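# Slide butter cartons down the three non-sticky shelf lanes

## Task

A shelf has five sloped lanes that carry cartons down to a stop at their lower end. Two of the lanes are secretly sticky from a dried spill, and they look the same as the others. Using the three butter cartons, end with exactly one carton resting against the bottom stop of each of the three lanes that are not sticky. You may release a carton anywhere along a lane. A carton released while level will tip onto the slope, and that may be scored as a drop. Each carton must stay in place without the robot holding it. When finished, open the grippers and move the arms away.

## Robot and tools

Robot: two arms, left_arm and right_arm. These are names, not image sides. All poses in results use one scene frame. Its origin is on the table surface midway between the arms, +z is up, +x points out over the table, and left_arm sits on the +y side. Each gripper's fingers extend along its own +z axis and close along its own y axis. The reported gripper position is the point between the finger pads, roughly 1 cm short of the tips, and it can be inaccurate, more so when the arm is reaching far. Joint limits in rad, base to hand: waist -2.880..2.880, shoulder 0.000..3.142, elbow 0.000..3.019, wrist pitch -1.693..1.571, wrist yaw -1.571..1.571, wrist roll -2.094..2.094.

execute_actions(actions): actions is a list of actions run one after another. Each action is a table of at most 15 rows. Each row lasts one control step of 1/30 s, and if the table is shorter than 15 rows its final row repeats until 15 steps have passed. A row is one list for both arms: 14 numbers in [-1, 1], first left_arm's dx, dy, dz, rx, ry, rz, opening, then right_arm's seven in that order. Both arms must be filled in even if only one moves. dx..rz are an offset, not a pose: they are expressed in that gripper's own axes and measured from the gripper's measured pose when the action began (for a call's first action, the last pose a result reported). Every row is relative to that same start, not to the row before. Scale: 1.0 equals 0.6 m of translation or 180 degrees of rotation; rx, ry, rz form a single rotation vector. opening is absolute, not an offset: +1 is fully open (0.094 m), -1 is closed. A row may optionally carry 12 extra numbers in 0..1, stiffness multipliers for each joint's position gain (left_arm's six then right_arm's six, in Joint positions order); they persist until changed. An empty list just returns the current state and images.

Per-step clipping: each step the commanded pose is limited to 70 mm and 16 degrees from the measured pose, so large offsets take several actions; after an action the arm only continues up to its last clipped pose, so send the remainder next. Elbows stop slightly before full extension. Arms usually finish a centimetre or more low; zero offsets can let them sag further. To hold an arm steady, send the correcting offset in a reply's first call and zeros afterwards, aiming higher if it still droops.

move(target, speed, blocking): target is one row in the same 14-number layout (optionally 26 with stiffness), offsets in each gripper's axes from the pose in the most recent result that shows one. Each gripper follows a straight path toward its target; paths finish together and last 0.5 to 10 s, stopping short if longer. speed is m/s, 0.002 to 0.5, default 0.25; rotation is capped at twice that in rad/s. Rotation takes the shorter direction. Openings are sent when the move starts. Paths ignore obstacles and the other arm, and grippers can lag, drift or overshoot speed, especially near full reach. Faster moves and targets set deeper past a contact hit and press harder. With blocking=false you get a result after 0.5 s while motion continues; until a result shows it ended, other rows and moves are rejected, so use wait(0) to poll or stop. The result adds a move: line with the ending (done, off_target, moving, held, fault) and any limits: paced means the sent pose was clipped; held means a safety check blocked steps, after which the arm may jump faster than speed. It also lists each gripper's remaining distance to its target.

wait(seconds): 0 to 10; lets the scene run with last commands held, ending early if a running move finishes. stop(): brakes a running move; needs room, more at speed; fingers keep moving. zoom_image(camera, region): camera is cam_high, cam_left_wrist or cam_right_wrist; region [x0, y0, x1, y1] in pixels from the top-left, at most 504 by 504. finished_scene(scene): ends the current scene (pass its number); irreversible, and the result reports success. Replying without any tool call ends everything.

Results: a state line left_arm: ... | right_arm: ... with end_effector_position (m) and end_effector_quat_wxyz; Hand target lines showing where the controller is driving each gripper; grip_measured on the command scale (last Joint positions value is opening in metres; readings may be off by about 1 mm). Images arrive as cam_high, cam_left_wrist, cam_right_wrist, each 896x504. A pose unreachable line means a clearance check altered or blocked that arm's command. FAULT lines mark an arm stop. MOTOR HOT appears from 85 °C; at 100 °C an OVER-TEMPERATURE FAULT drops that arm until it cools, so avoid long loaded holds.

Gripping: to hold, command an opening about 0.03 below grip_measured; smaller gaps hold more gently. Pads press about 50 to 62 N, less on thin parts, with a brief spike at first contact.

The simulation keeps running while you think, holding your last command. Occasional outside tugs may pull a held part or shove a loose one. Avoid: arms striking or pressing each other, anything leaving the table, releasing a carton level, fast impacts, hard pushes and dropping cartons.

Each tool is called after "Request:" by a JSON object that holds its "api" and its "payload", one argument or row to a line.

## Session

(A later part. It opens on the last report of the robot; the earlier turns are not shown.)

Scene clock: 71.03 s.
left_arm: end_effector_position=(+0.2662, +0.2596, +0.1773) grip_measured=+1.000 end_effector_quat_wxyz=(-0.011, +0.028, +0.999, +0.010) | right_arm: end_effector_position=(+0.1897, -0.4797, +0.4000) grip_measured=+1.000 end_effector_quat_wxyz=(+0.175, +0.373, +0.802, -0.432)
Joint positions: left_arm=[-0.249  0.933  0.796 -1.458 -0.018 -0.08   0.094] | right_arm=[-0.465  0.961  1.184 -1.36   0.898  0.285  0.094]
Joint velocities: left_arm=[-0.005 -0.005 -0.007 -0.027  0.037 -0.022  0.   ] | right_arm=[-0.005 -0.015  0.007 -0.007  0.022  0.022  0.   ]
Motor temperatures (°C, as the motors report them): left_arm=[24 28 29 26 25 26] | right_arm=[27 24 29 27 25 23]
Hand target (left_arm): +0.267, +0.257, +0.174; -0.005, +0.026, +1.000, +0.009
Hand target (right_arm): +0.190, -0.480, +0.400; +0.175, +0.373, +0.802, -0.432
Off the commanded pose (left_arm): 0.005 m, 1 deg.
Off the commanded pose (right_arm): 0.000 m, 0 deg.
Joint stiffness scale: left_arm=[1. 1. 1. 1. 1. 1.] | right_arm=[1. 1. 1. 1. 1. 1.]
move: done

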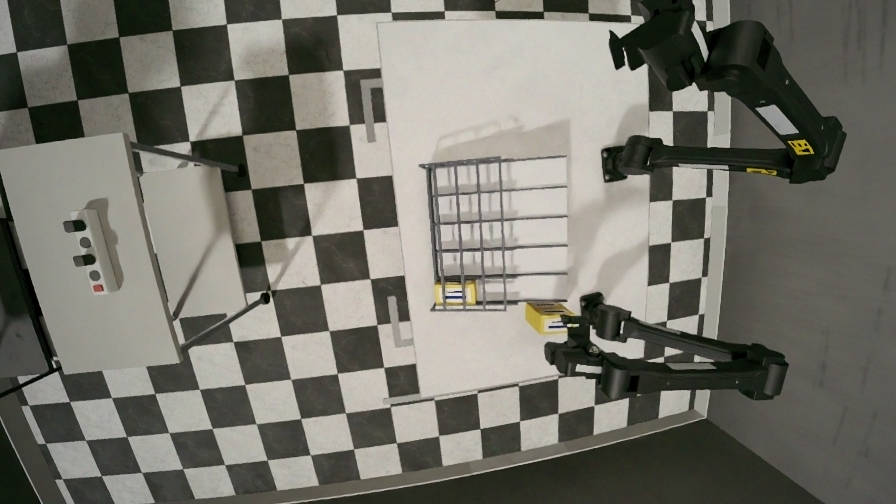

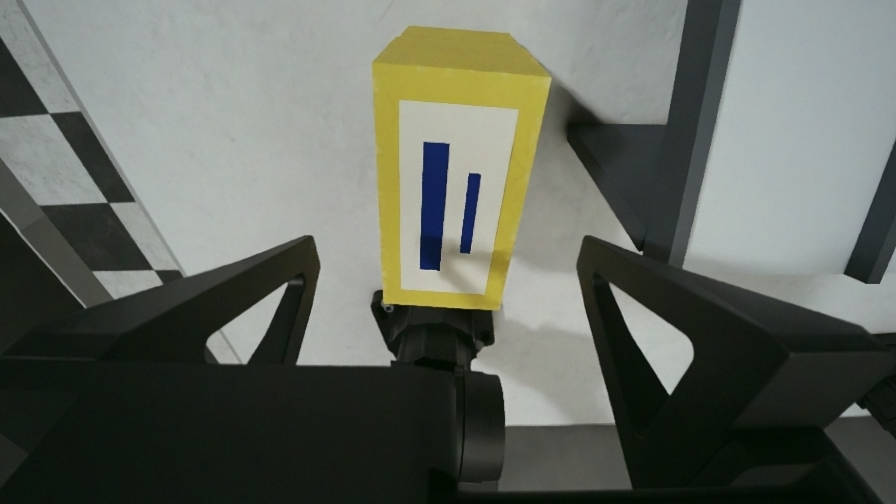

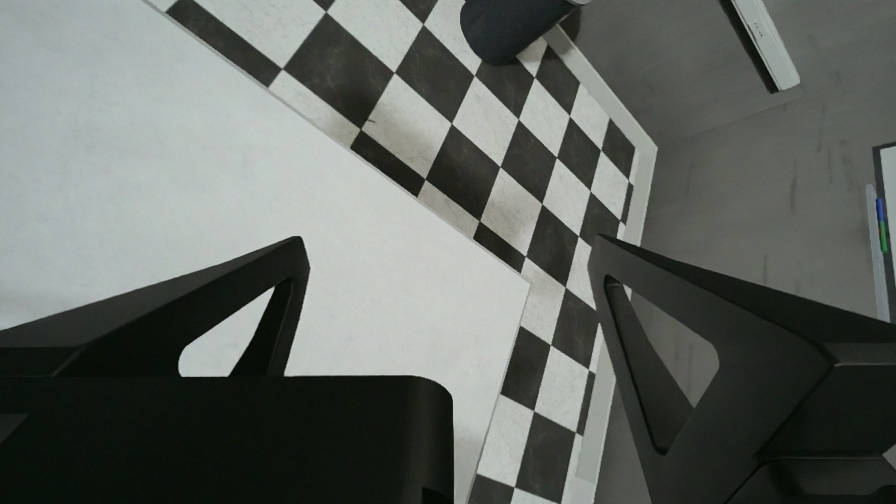

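Similar to the earlier good view; nudge forward and descend.

Request:
{"api": "move", "payload": {
  "target": [-0.015,-0.005,0.14,0,0,0,1,0,0,0,0,0,0,1],
  "speed": 0.12
}}

Request:
{"api": "execute_actions", "payload": {
  "actions": [
    [[0,0,0,0,0,0,0.28,0,0,0,0,0,0,1]],
    [[0,0,0,0,0,0,0.28,0,0,0,0,0,0,1]]
  ]
}}

Scene clock: 74.63 s.
left_arm: end_effector_position=(+0.2727, +0.2588, +0.0982) grip_measured=+1.000 end_effector_quat_wxyz=(-0.012, +0.028, +0.999, +0.010) | right_arm: end_effector_position=(+0.1897, -0.4797, +0.4000) grip_measured=+1.000 end_effector_quat_wxyz=(+0.175, +0.373, +0.802, -0.432)
Joint positions: left_arm=[-0.249  1.024  0.633 -1.206 -0.018 -0.08   0.094] | right_arm=[-0.465  0.961  1.184 -1.36   0.898  0.285  0.094]
Joint velocities: left_arm=[-0.005 -0.005 -0.007 -0.007  0.022  0.051  0.   ] | right_arm=[ 0.005 -0.005 -0.007 -0.007 -0.066 -0.022  0.   ]
Motor temperatures (°C, as the motors report them): left_arm=[24 28 29 26 25 26] | right_arm=[27 24 30 27 25 23]
Hand target (left_arm): +0.272, +0.258, +0.093; -0.012, +0.028, +0.999, +0.010
Hand target (right_arm): +0.190, -0.480, +0.400; +0.175, +0.373, +0.802, -0.432
Off the commanded pose (left_arm): 0.005 m, 0 deg.
Off the commanded pose (right_arm): 0.000 m, 0 deg.
Joint stiffness scale: left_arm=[1. 1. 1. 1. 1. 1.] | right_arm=[1. 1. 1. 1. 1. 1.]
move: done

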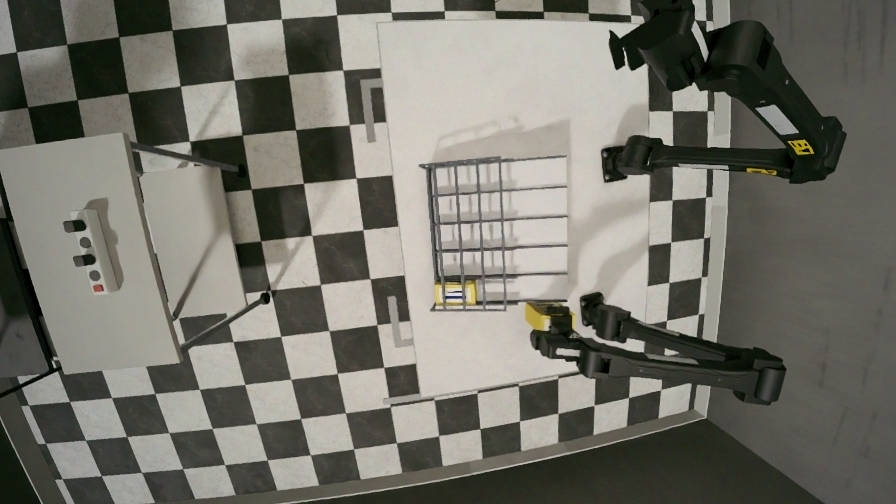

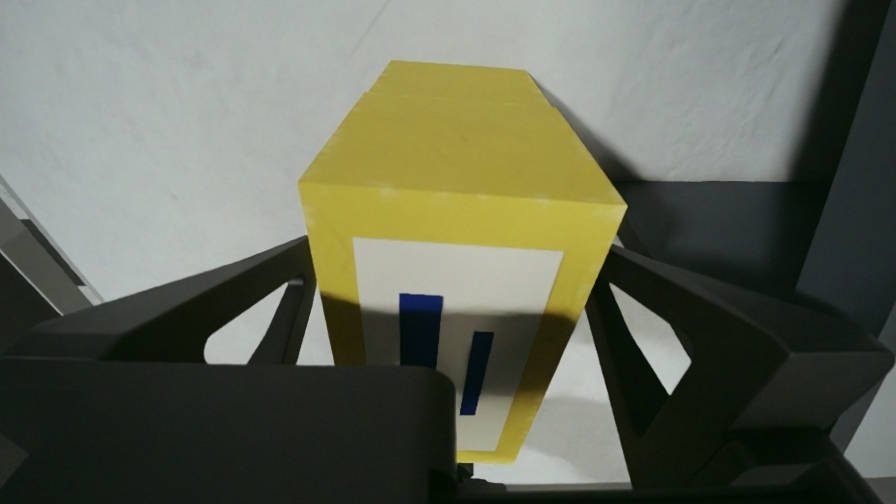

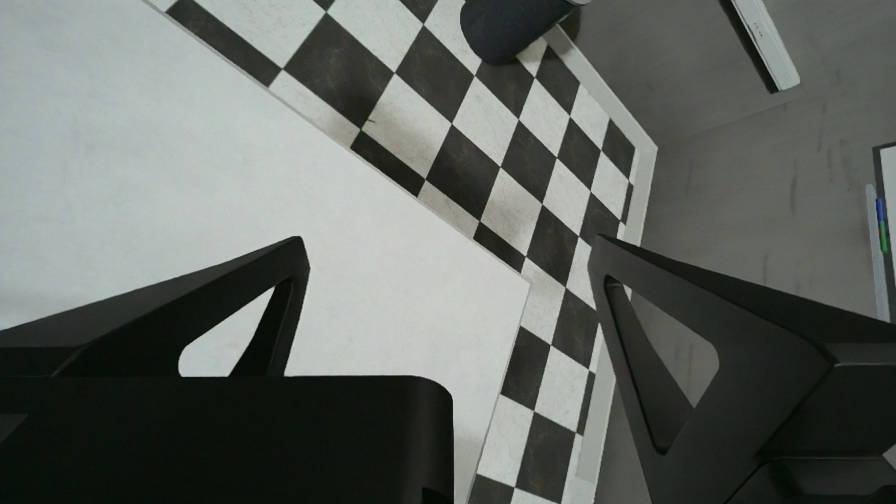

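Scene clock: 75.63 s.
left_arm: end_effector_position=(+0.2727, +0.2587, +0.0982) grip_measured=+0.341 end_effector_quat_wxyz=(-0.012, +0.028, +0.999, +0.010) | right_arm: end_effector_position=(+0.1897, -0.4797, +0.4000) grip_measured=+1.000 end_effector_quat_wxyz=(+0.175, +0.373, +0.802, -0.432)
Joint positions: left_arm=[-0.249  1.024  0.633 -1.206 -0.017 -0.08   0.063] | right_arm=[-0.465  0.961  1.184 -1.36   0.898  0.285  0.094]
Joint velocities: left_arm=[-0.034 -0.005 -0.002  0.007  0.081 -0.051 -0.001] | right_arm=[-0.015 -0.005 -0.007 -0.002 -0.007  0.022  0.   ]
Motor temperatures (°C, as the motors report them): left_arm=[24 28 29 26 25 26] | right_arm=[27 24 30 27 25 23]
Hand target (left_arm): +0.273, +0.259, +0.098; -0.012, +0.028, +0.999, +0.010
Hand target (right_arm): +0.190, -0.480, +0.400; +0.175, +0.373, +0.802, -0.432
Off the commanded pose (left_arm): 0.000 m, 0 deg.
Off the commanded pose (right_arm): 0.000 m, 0 deg.
Joint stiffness scale: left_arm=[1. 1. 1. 1. 1. 1.] | right_arm=[1. 1. 1. 1. 1. 1.]

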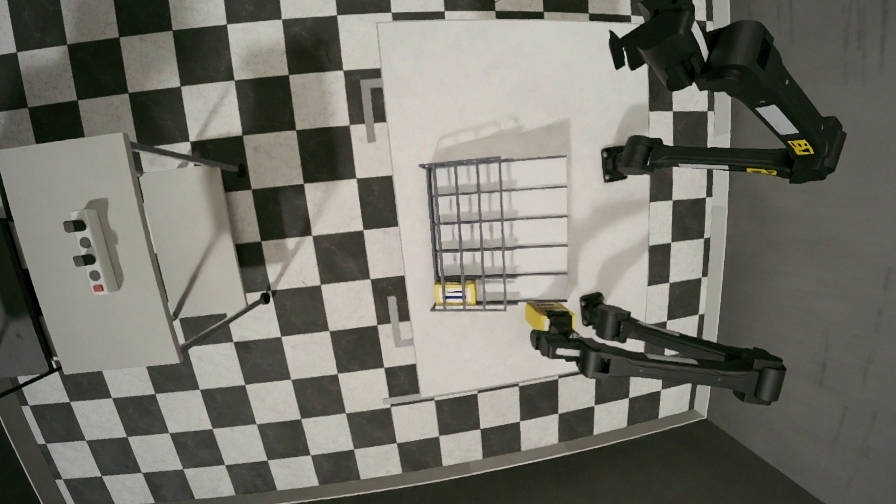

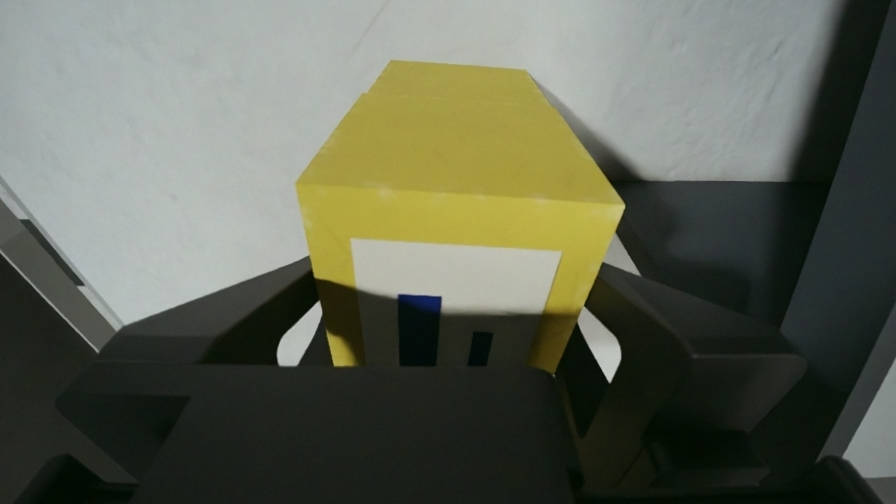

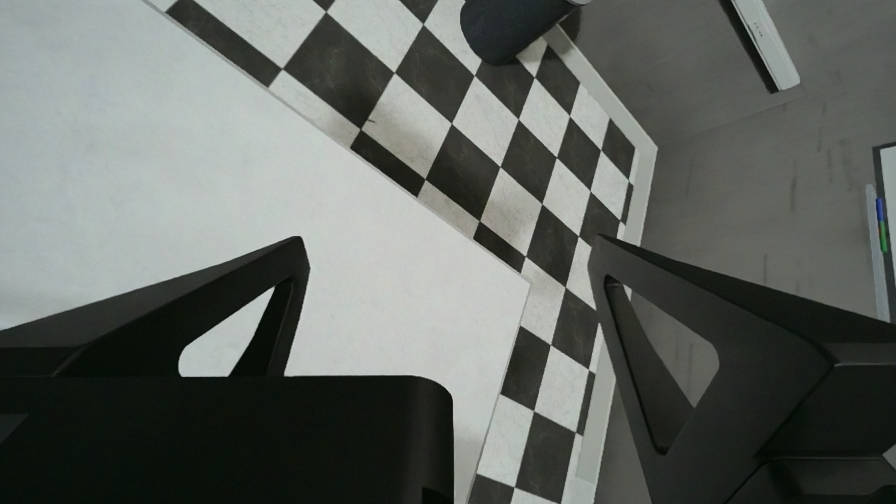

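Request:
{"api": "move", "payload": {
  "target": [0,0,-0.22,0,0,0,0.25,0,0,0,0,0,0,1]
}}

Request:
{"api": "move", "payload": {
  "target": [-0.13,-0.375,0.03,0,0.085,0,0.25,0,0,0,0,0,0,1]
}}

Scene clock: 79.27 s.
left_arm: end_effector_position=(+0.2672, +0.2594, +0.2076) grip_measured=+0.341 end_effector_quat_wxyz=(-0.032, +0.028, +0.999, +0.012) | right_arm: end_effector_position=(+0.1897, -0.4797, +0.4000) grip_measured=+1.000 end_effector_quat_wxyz=(+0.175, +0.373, +0.802, -0.432)
Joint positions: left_arm=[-0.249  0.957  0.888 -1.567 -0.017 -0.08   0.063] | right_arm=[-0.465  0.961  1.184 -1.36   0.898  0.285  0.094]
Joint velocities: left_arm=[-0.005 -0.005  0.007 -0.012  0.007 -0.022  0.001] | right_arm=[-0.015 -0.005 -0.002  0.002  0.051  0.007  0.   ]
Motor temperatures (°C, as the motors report them): left_arm=[24 28 29 26 25 26] | right_arm=[27 24 30 27 25 23]
Hand target (left_arm): +0.276, +0.257, +0.230; -0.012, +0.028, +0.999, +0.010
Hand target (right_arm): +0.190, -0.480, +0.400; +0.175, +0.373, +0.802, -0.432
Off the commanded pose (left_arm): 0.024 m, 2 deg.
Off the commanded pose (right_arm): 0.000 m, 0 deg.
Joint stiffness scale: left_arm=[1. 1. 1. 1. 1. 1.] | right_arm=[1. 1. 1. 1. 1. 1.]
move: off_target (left_arm); limits=paced

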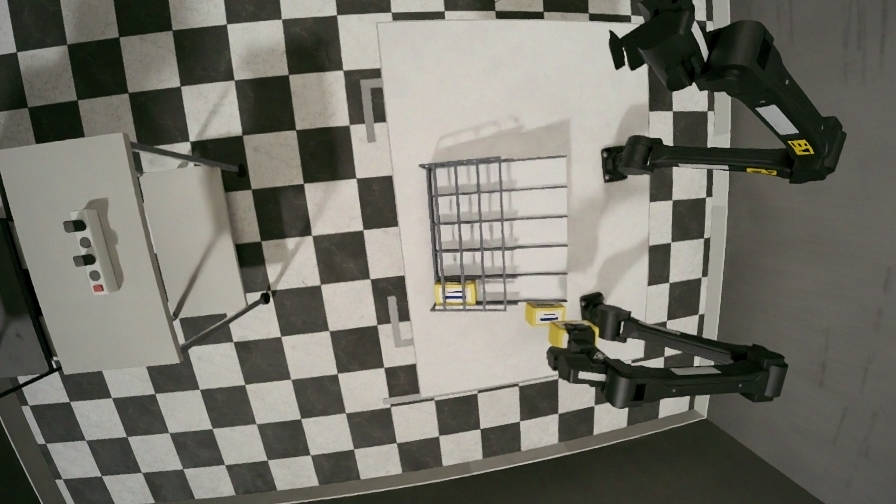

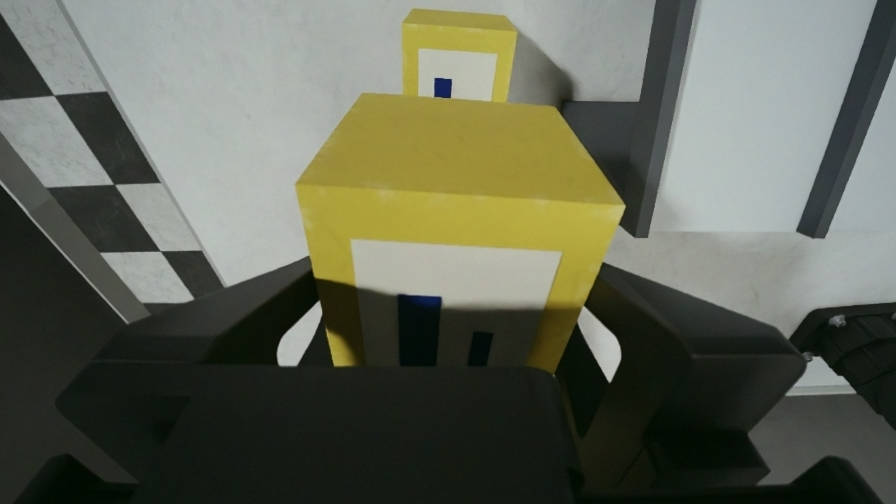

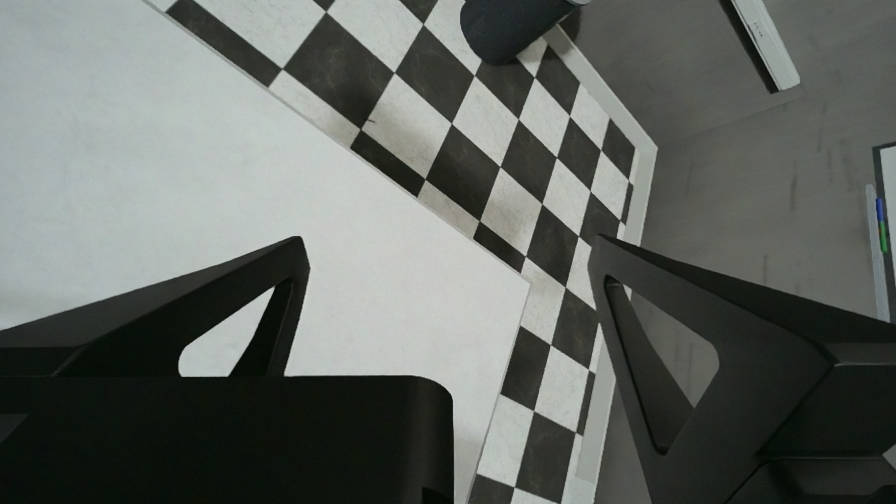

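Scene clock: 80.57 s.
left_arm: end_effector_position=(+0.2726, +0.1978, +0.1692) grip_measured=+0.342 end_effector_quat_wxyz=(-0.191, -0.002, +0.977, +0.096) | right_arm: end_effector_position=(+0.1897, -0.4797, +0.4000) grip_measured=+1.000 end_effector_quat_wxyz=(+0.175, +0.373, +0.802, -0.432)
Joint positions: left_arm=[-0.506  1.297  0.975 -1.678 -0.029 -0.402  0.063] | right_arm=[-0.465  0.961  1.184 -1.36   0.898  0.285  0.094]
Joint velocities: left_arm=[-0.015 -0.005  0.002 -0.017 -0.051 -0.022 -0.   ] | right_arm=[ 0.005 -0.005  0.002 -0.017 -0.007 -0.037  0.   ]
Motor temperatures (°C, as the motors report them): left_arm=[24 28 30 26 27 26] | right_arm=[27 24 30 27 25 23]
Hand target (left_arm): +0.294, +0.130, +0.176; -0.168, +0.032, +0.985, +0.014
Hand target (right_arm): +0.190, -0.480, +0.400; +0.175, +0.373, +0.802, -0.432
Off the commanded pose (left_arm): 0.177 m, 10 deg; position clipped at the last step of the last action.
Off the commanded pose (right_arm): 0.000 m, 0 deg.
Joint stiffness scale: left_arm=[1. 1. 1. 1. 1. 1.] | right_arm=[1. 1. 1. 1. 1. 1.]
move: off_target (left_arm); limits=paced

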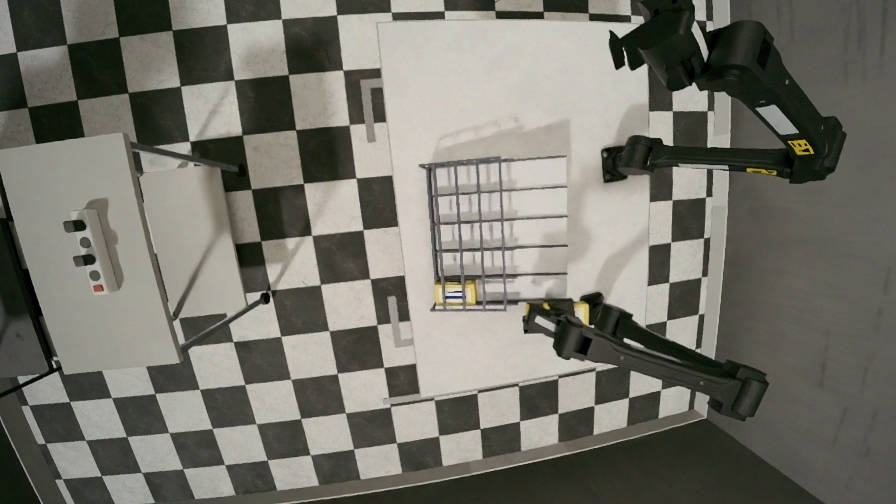

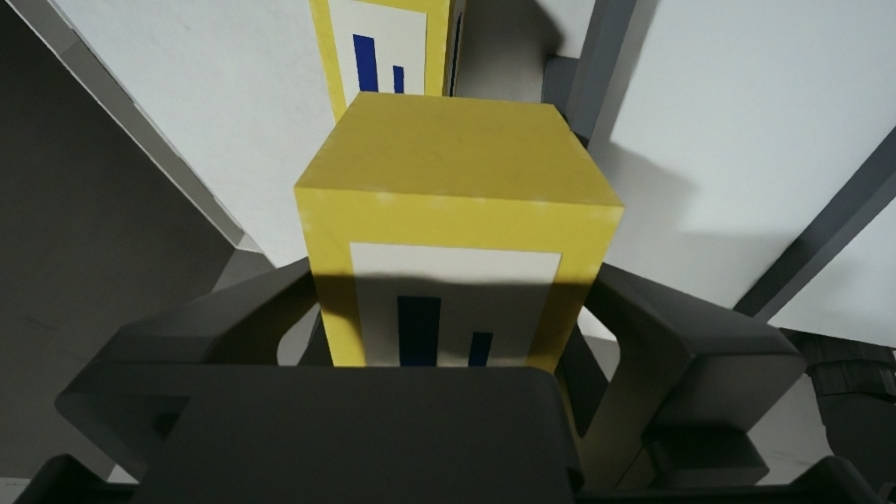

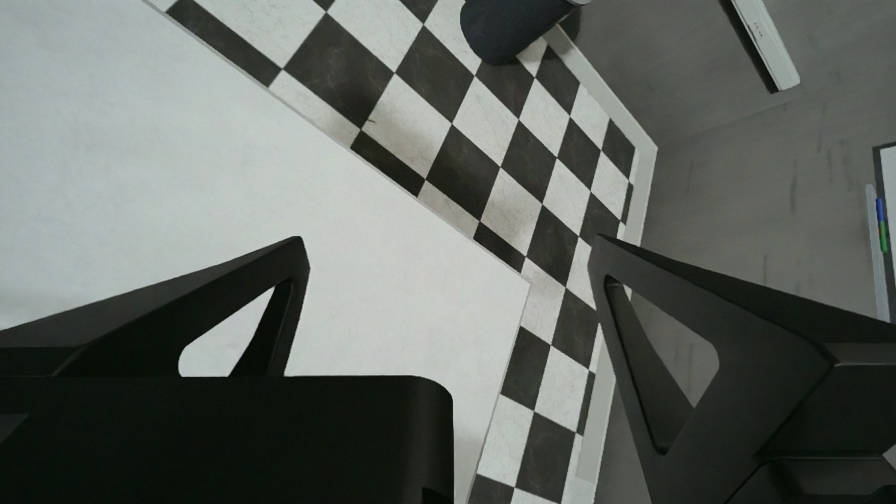

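Request:
{"api": "move", "payload": {
  "target": [-0.03,0.05,-0.13,0.061,-0.122,0,0.25,0,0,0,0,0,0,1],
  "speed": 0.15
}}

Request:
{"api": "move", "payload": {
  "target": [-0.05,-0.32,-0.02,0,0,0,0.25,0,0,0,0,0,0,1]
}}

Scene clock: 86.43 s.
left_arm: end_effector_position=(+0.2963, +0.2186, +0.2095) grip_measured=+0.342 end_effector_quat_wxyz=(-0.048, -0.007, +0.999, +0.018) | right_arm: end_effector_position=(+0.1897, -0.4797, +0.4000) grip_measured=+1.000 end_effector_quat_wxyz=(+0.175, +0.373, +0.802, -0.432)
Joint positions: left_arm=[-0.383  1.089  0.974 -1.559 -0.008 -0.284  0.063] | right_arm=[-0.465  0.961  1.184 -1.36   0.898  0.285  0.094]
Joint velocities: left_arm=[-0.024 -0.005 -0.007  0.002  0.007  0.007 -0.001] | right_arm=[-0.005 -0.005 -0.017 -0.007  0.007  0.051  0.   ]
Motor temperatures (°C, as the motors report them): left_arm=[24 28 32 26 38 26] | right_arm=[27 24 30 27 25 23]
Hand target (left_arm): +0.318, +0.215, +0.240; -0.000, -0.003, +1.000, +0.003
Hand target (right_arm): +0.190, -0.480, +0.400; +0.175, +0.373, +0.802, -0.432
Off the commanded pose (left_arm): 0.038 m, 6 deg.
Off the commanded pose (right_arm): 0.000 m, 0 deg.
Joint stiffness scale: left_arm=[1. 1. 1. 1. 1. 1.] | right_arm=[1. 1. 1. 1. 1. 1.]
move: off_target (left_arm)

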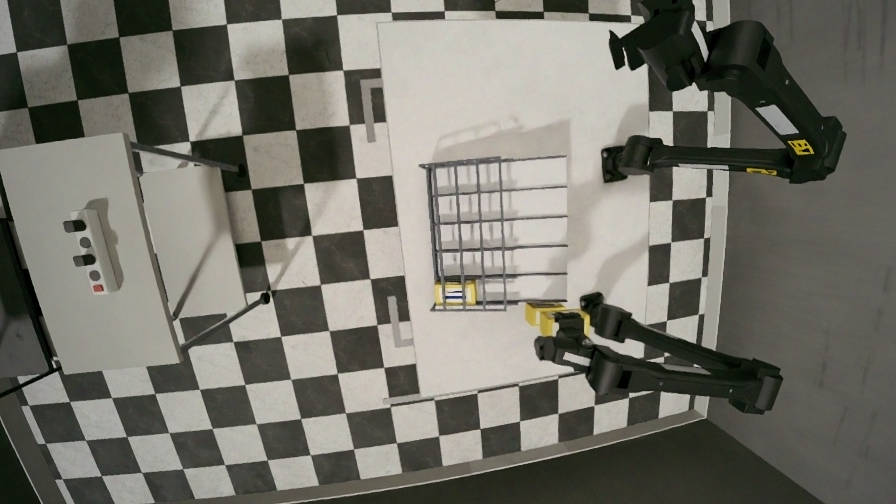

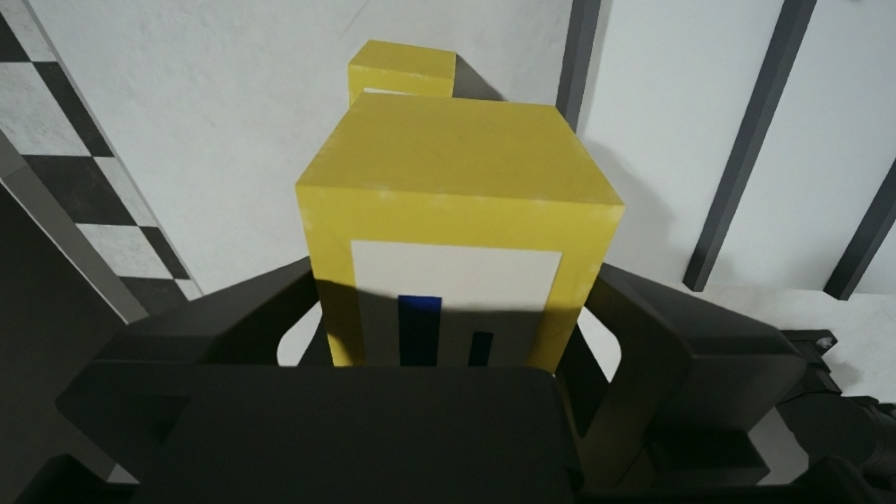

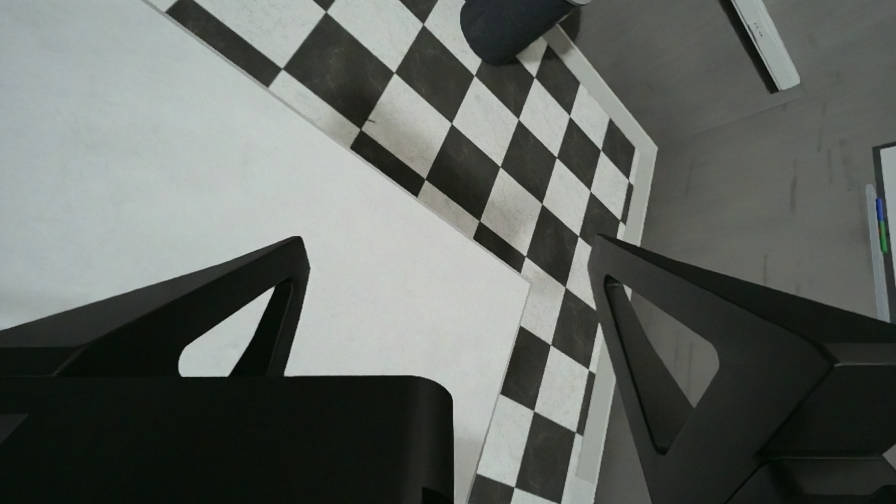

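Scene clock: 87.77 s.
left_arm: end_effector_position=(+0.3116, +0.0397, +0.1847) grip_measured=+0.342 end_effector_quat_wxyz=(-0.078, +0.001, +0.996, +0.041) | right_arm: end_effector_position=(+0.1897, -0.4797, +0.4000) grip_measured=+1.000 end_effector_quat_wxyz=(+0.175, +0.373, +0.802, -0.432)
Joint positions: left_arm=[-0.841  1.426  1.193 -1.509  0.041 -0.72   0.063] | right_arm=[-0.465  0.961  1.184 -1.36   0.898  0.285  0.094]
Joint velocities: left_arm=[ 0.015 -0.005 -0.012  0.002 -0.022 -0.007  0.001] | right_arm=[-0.005  0.005 -0.022 -0.002 -0.037 -0.022  0.   ]
Motor temperatures (°C, as the motors report them): left_arm=[24 28 32 26 37 26] | right_arm=[27 24 30 27 25 23]
Hand target (left_arm): +0.328, +0.026, +0.211; -0.048, -0.007, +0.999, +0.016
Hand target (right_arm): +0.190, -0.480, +0.400; +0.175, +0.373, +0.802, -0.432
Off the commanded pose (left_arm): 0.035 m, 4 deg.
Off the commanded pose (right_arm): 0.000 m, 0 deg.
Joint stiffness scale: left_arm=[1. 1. 1. 1. 1. 1.] | right_arm=[1. 1. 1. 1. 1. 1.]
move: off_target (left_arm)

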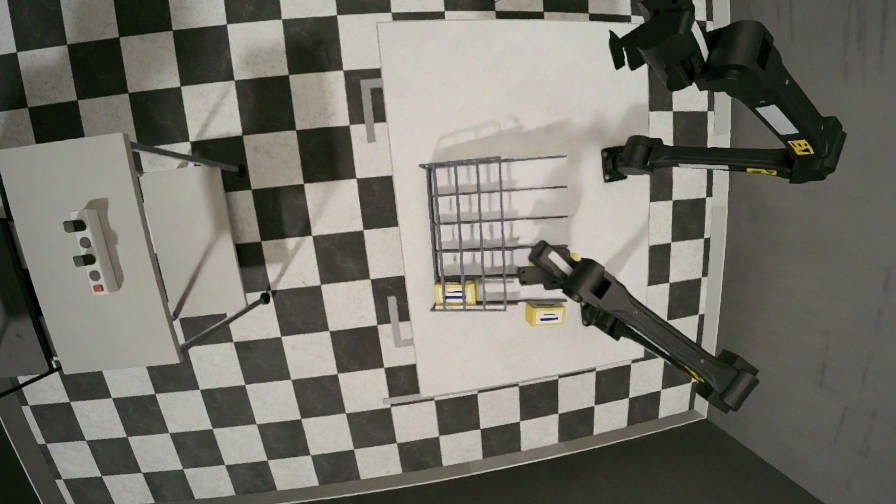

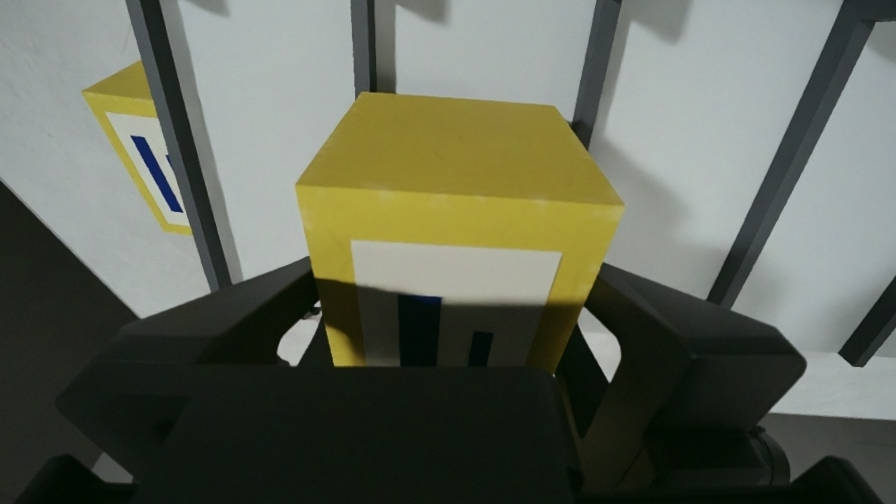

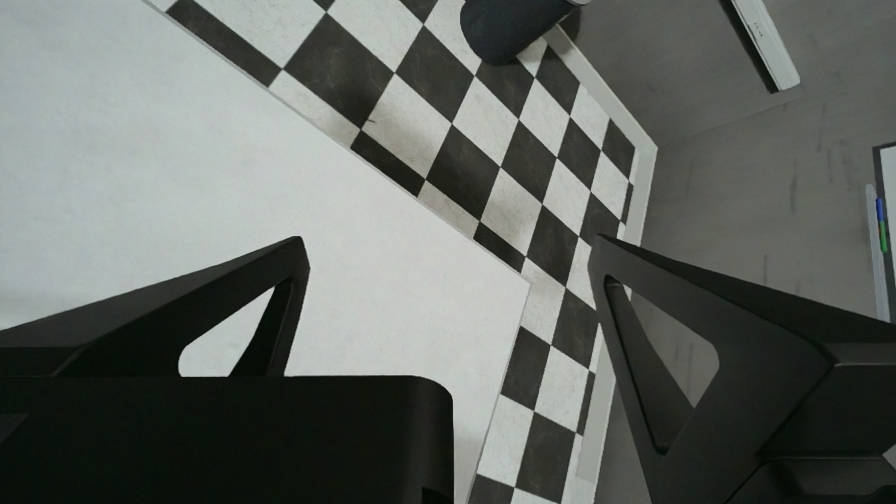

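Request:
{"api": "move", "payload": {
  "target": [-0.05,-0.02,-0.02,0.026,0.04,0.022,0.25,0,0,0,0,0,0,1],
  "speed": 0.1
}}

Scene clock: 91.40 s.
left_arm: end_effector_position=(+0.3281, +0.0361, +0.1667) grip_measured=+0.341 end_effector_quat_wxyz=(-0.155, +0.023, +0.988, +0.014) | right_arm: end_effector_position=(+0.1897, -0.4797, +0.4000) grip_measured=+1.000 end_effector_quat_wxyz=(+0.175, +0.373, +0.802, -0.432)
Joint positions: left_arm=[-0.766  1.537  1.245 -1.55   0.158 -0.584  0.063] | right_arm=[-0.465  0.961  1.184 -1.36   0.898  0.285  0.094]
Joint velocities: left_arm=[-0.024 -0.005 -0.012 -0.002  0.022 -0.037 -0.   ] | right_arm=[-0.015 -0.015  0.002 -0.002  0.037 -0.007  0.   ]
Motor temperatures (°C, as the motors report them): left_arm=[24 28 33 26 35 26] | right_arm=[27 24 30 27 25 23]
Hand target (left_arm): +0.342, +0.028, +0.190; -0.141, +0.030, +0.990, -0.002
Hand target (right_arm): +0.190, -0.480, +0.400; +0.175, +0.373, +0.802, -0.432
Off the commanded pose (left_arm): 0.030 m, 3 deg.
Off the commanded pose (right_arm): 0.000 m, 0 deg.
Joint stiffness scale: left_arm=[1. 1. 1. 1. 1. 1.] | right_arm=[1. 1. 1. 1. 1. 1.]
move: off_target (left_arm)

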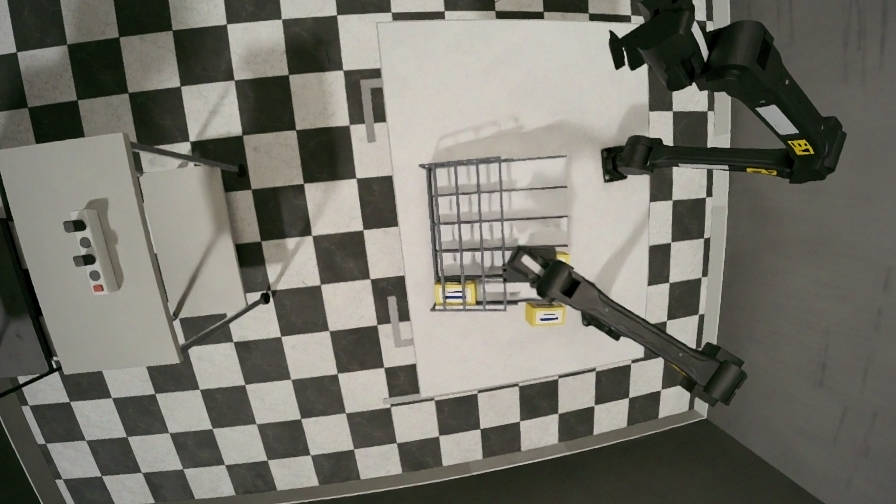

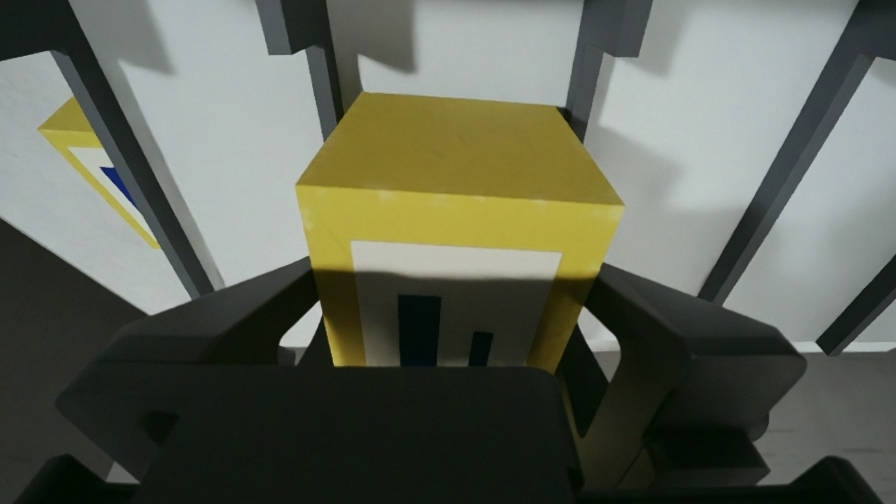

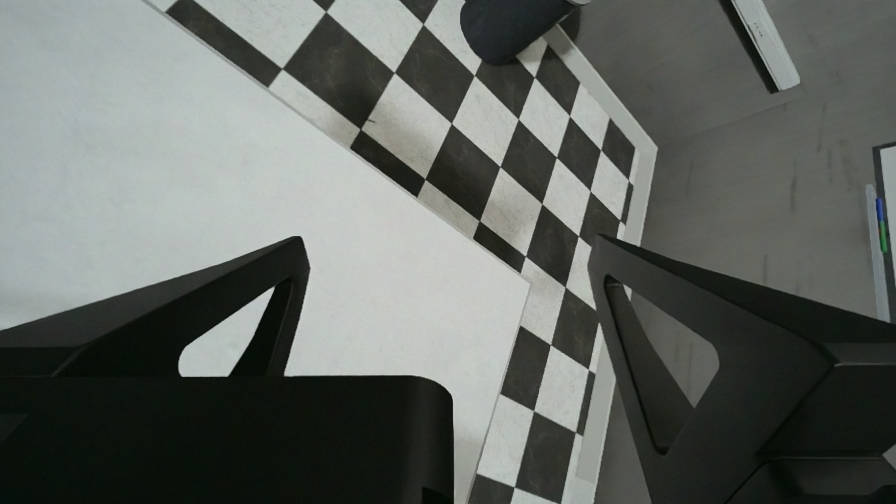

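Nearly on the surface. Small press, then release.

Request:
{"api": "execute_actions", "payload": {
  "actions": [
    [[0,0,0.012,0,0,0,0.25,0,0,0,0,0,0,1]],
    [[0,0,0,0,0,0,0.55,0,0,0,0,0,0,1]],
    [[0,0,0,0,0,0,0.55,0,0,0,0,0,0,1]],
    [[0,0,0,0,0,0,0.55,0,0,0,0,0,0,1]]
  ]
}}

Scene clock: 95.93 s.
left_arm: end_effector_position=(+0.3253, +0.0384, +0.1607) grip_measured=+0.547 end_effector_quat_wxyz=(-0.157, +0.024, +0.987, +0.016) | right_arm: end_effector_position=(+0.1897, -0.4797, +0.4000) grip_measured=+1.000 end_effector_quat_wxyz=(+0.175, +0.373, +0.802, -0.432)
Joint positions: left_arm=[-0.766  1.537  1.228 -1.539  0.157 -0.581  0.073] | right_arm=[-0.465  0.961  1.184 -1.36   0.898  0.285  0.094]
Joint velocities: left_arm=[-0.005 -0.015 -0.012  0.002  0.051 -0.022 -0.001] | right_arm=[-0.005 -0.015  0.002 -0.002 -0.037 -0.066  0.   ]
Motor temperatures (°C, as the motors report them): left_arm=[24 28 33 26 33 26] | right_arm=[27 24 30 27 25 23]
Hand target (left_arm): +0.325, +0.038, +0.161; -0.157, +0.024, +0.987, +0.016
Hand target (right_arm): +0.190, -0.480, +0.400; +0.175, +0.373, +0.802, -0.432
Off the commanded pose (left_arm): 0.000 m, 0 deg.
Off the commanded pose (right_arm): 0.000 m, 0 deg.
Joint stiffness scale: left_arm=[1. 1. 1. 1. 1. 1.] | right_arm=[1. 1. 1. 1. 1. 1.]

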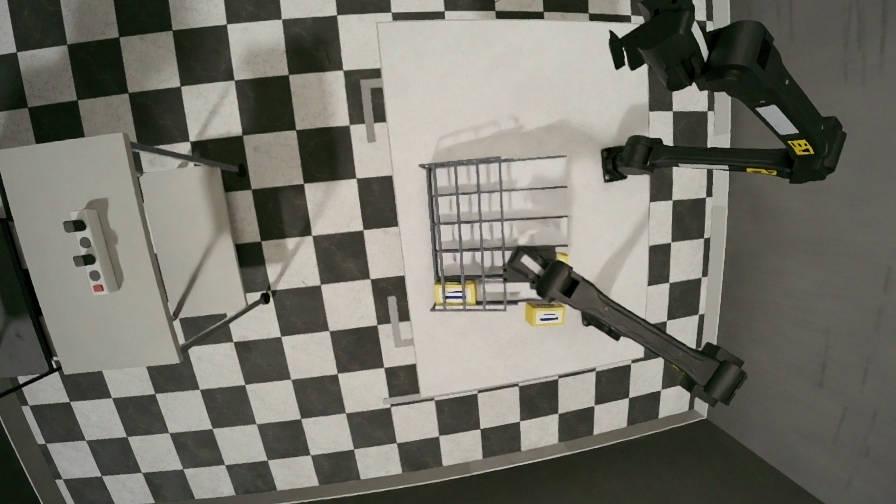

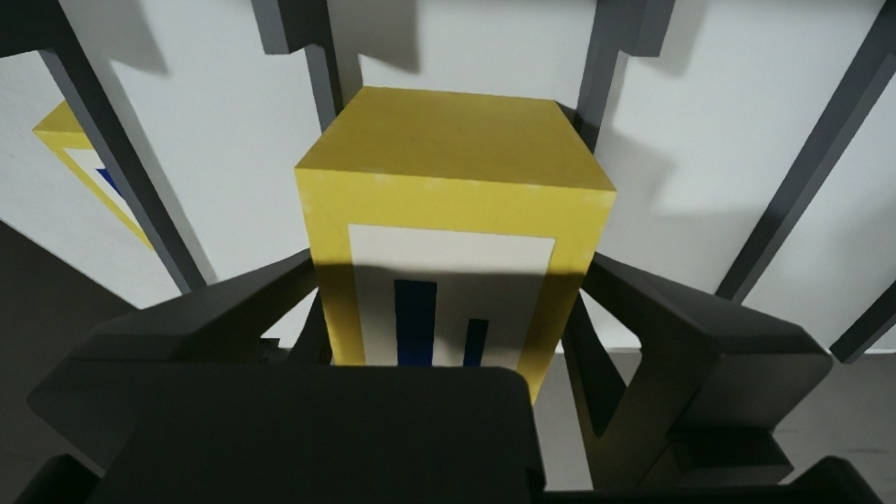

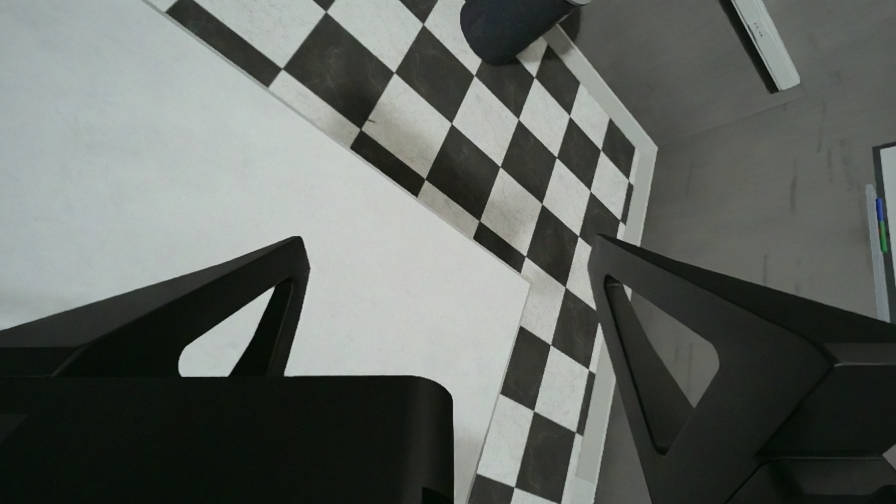

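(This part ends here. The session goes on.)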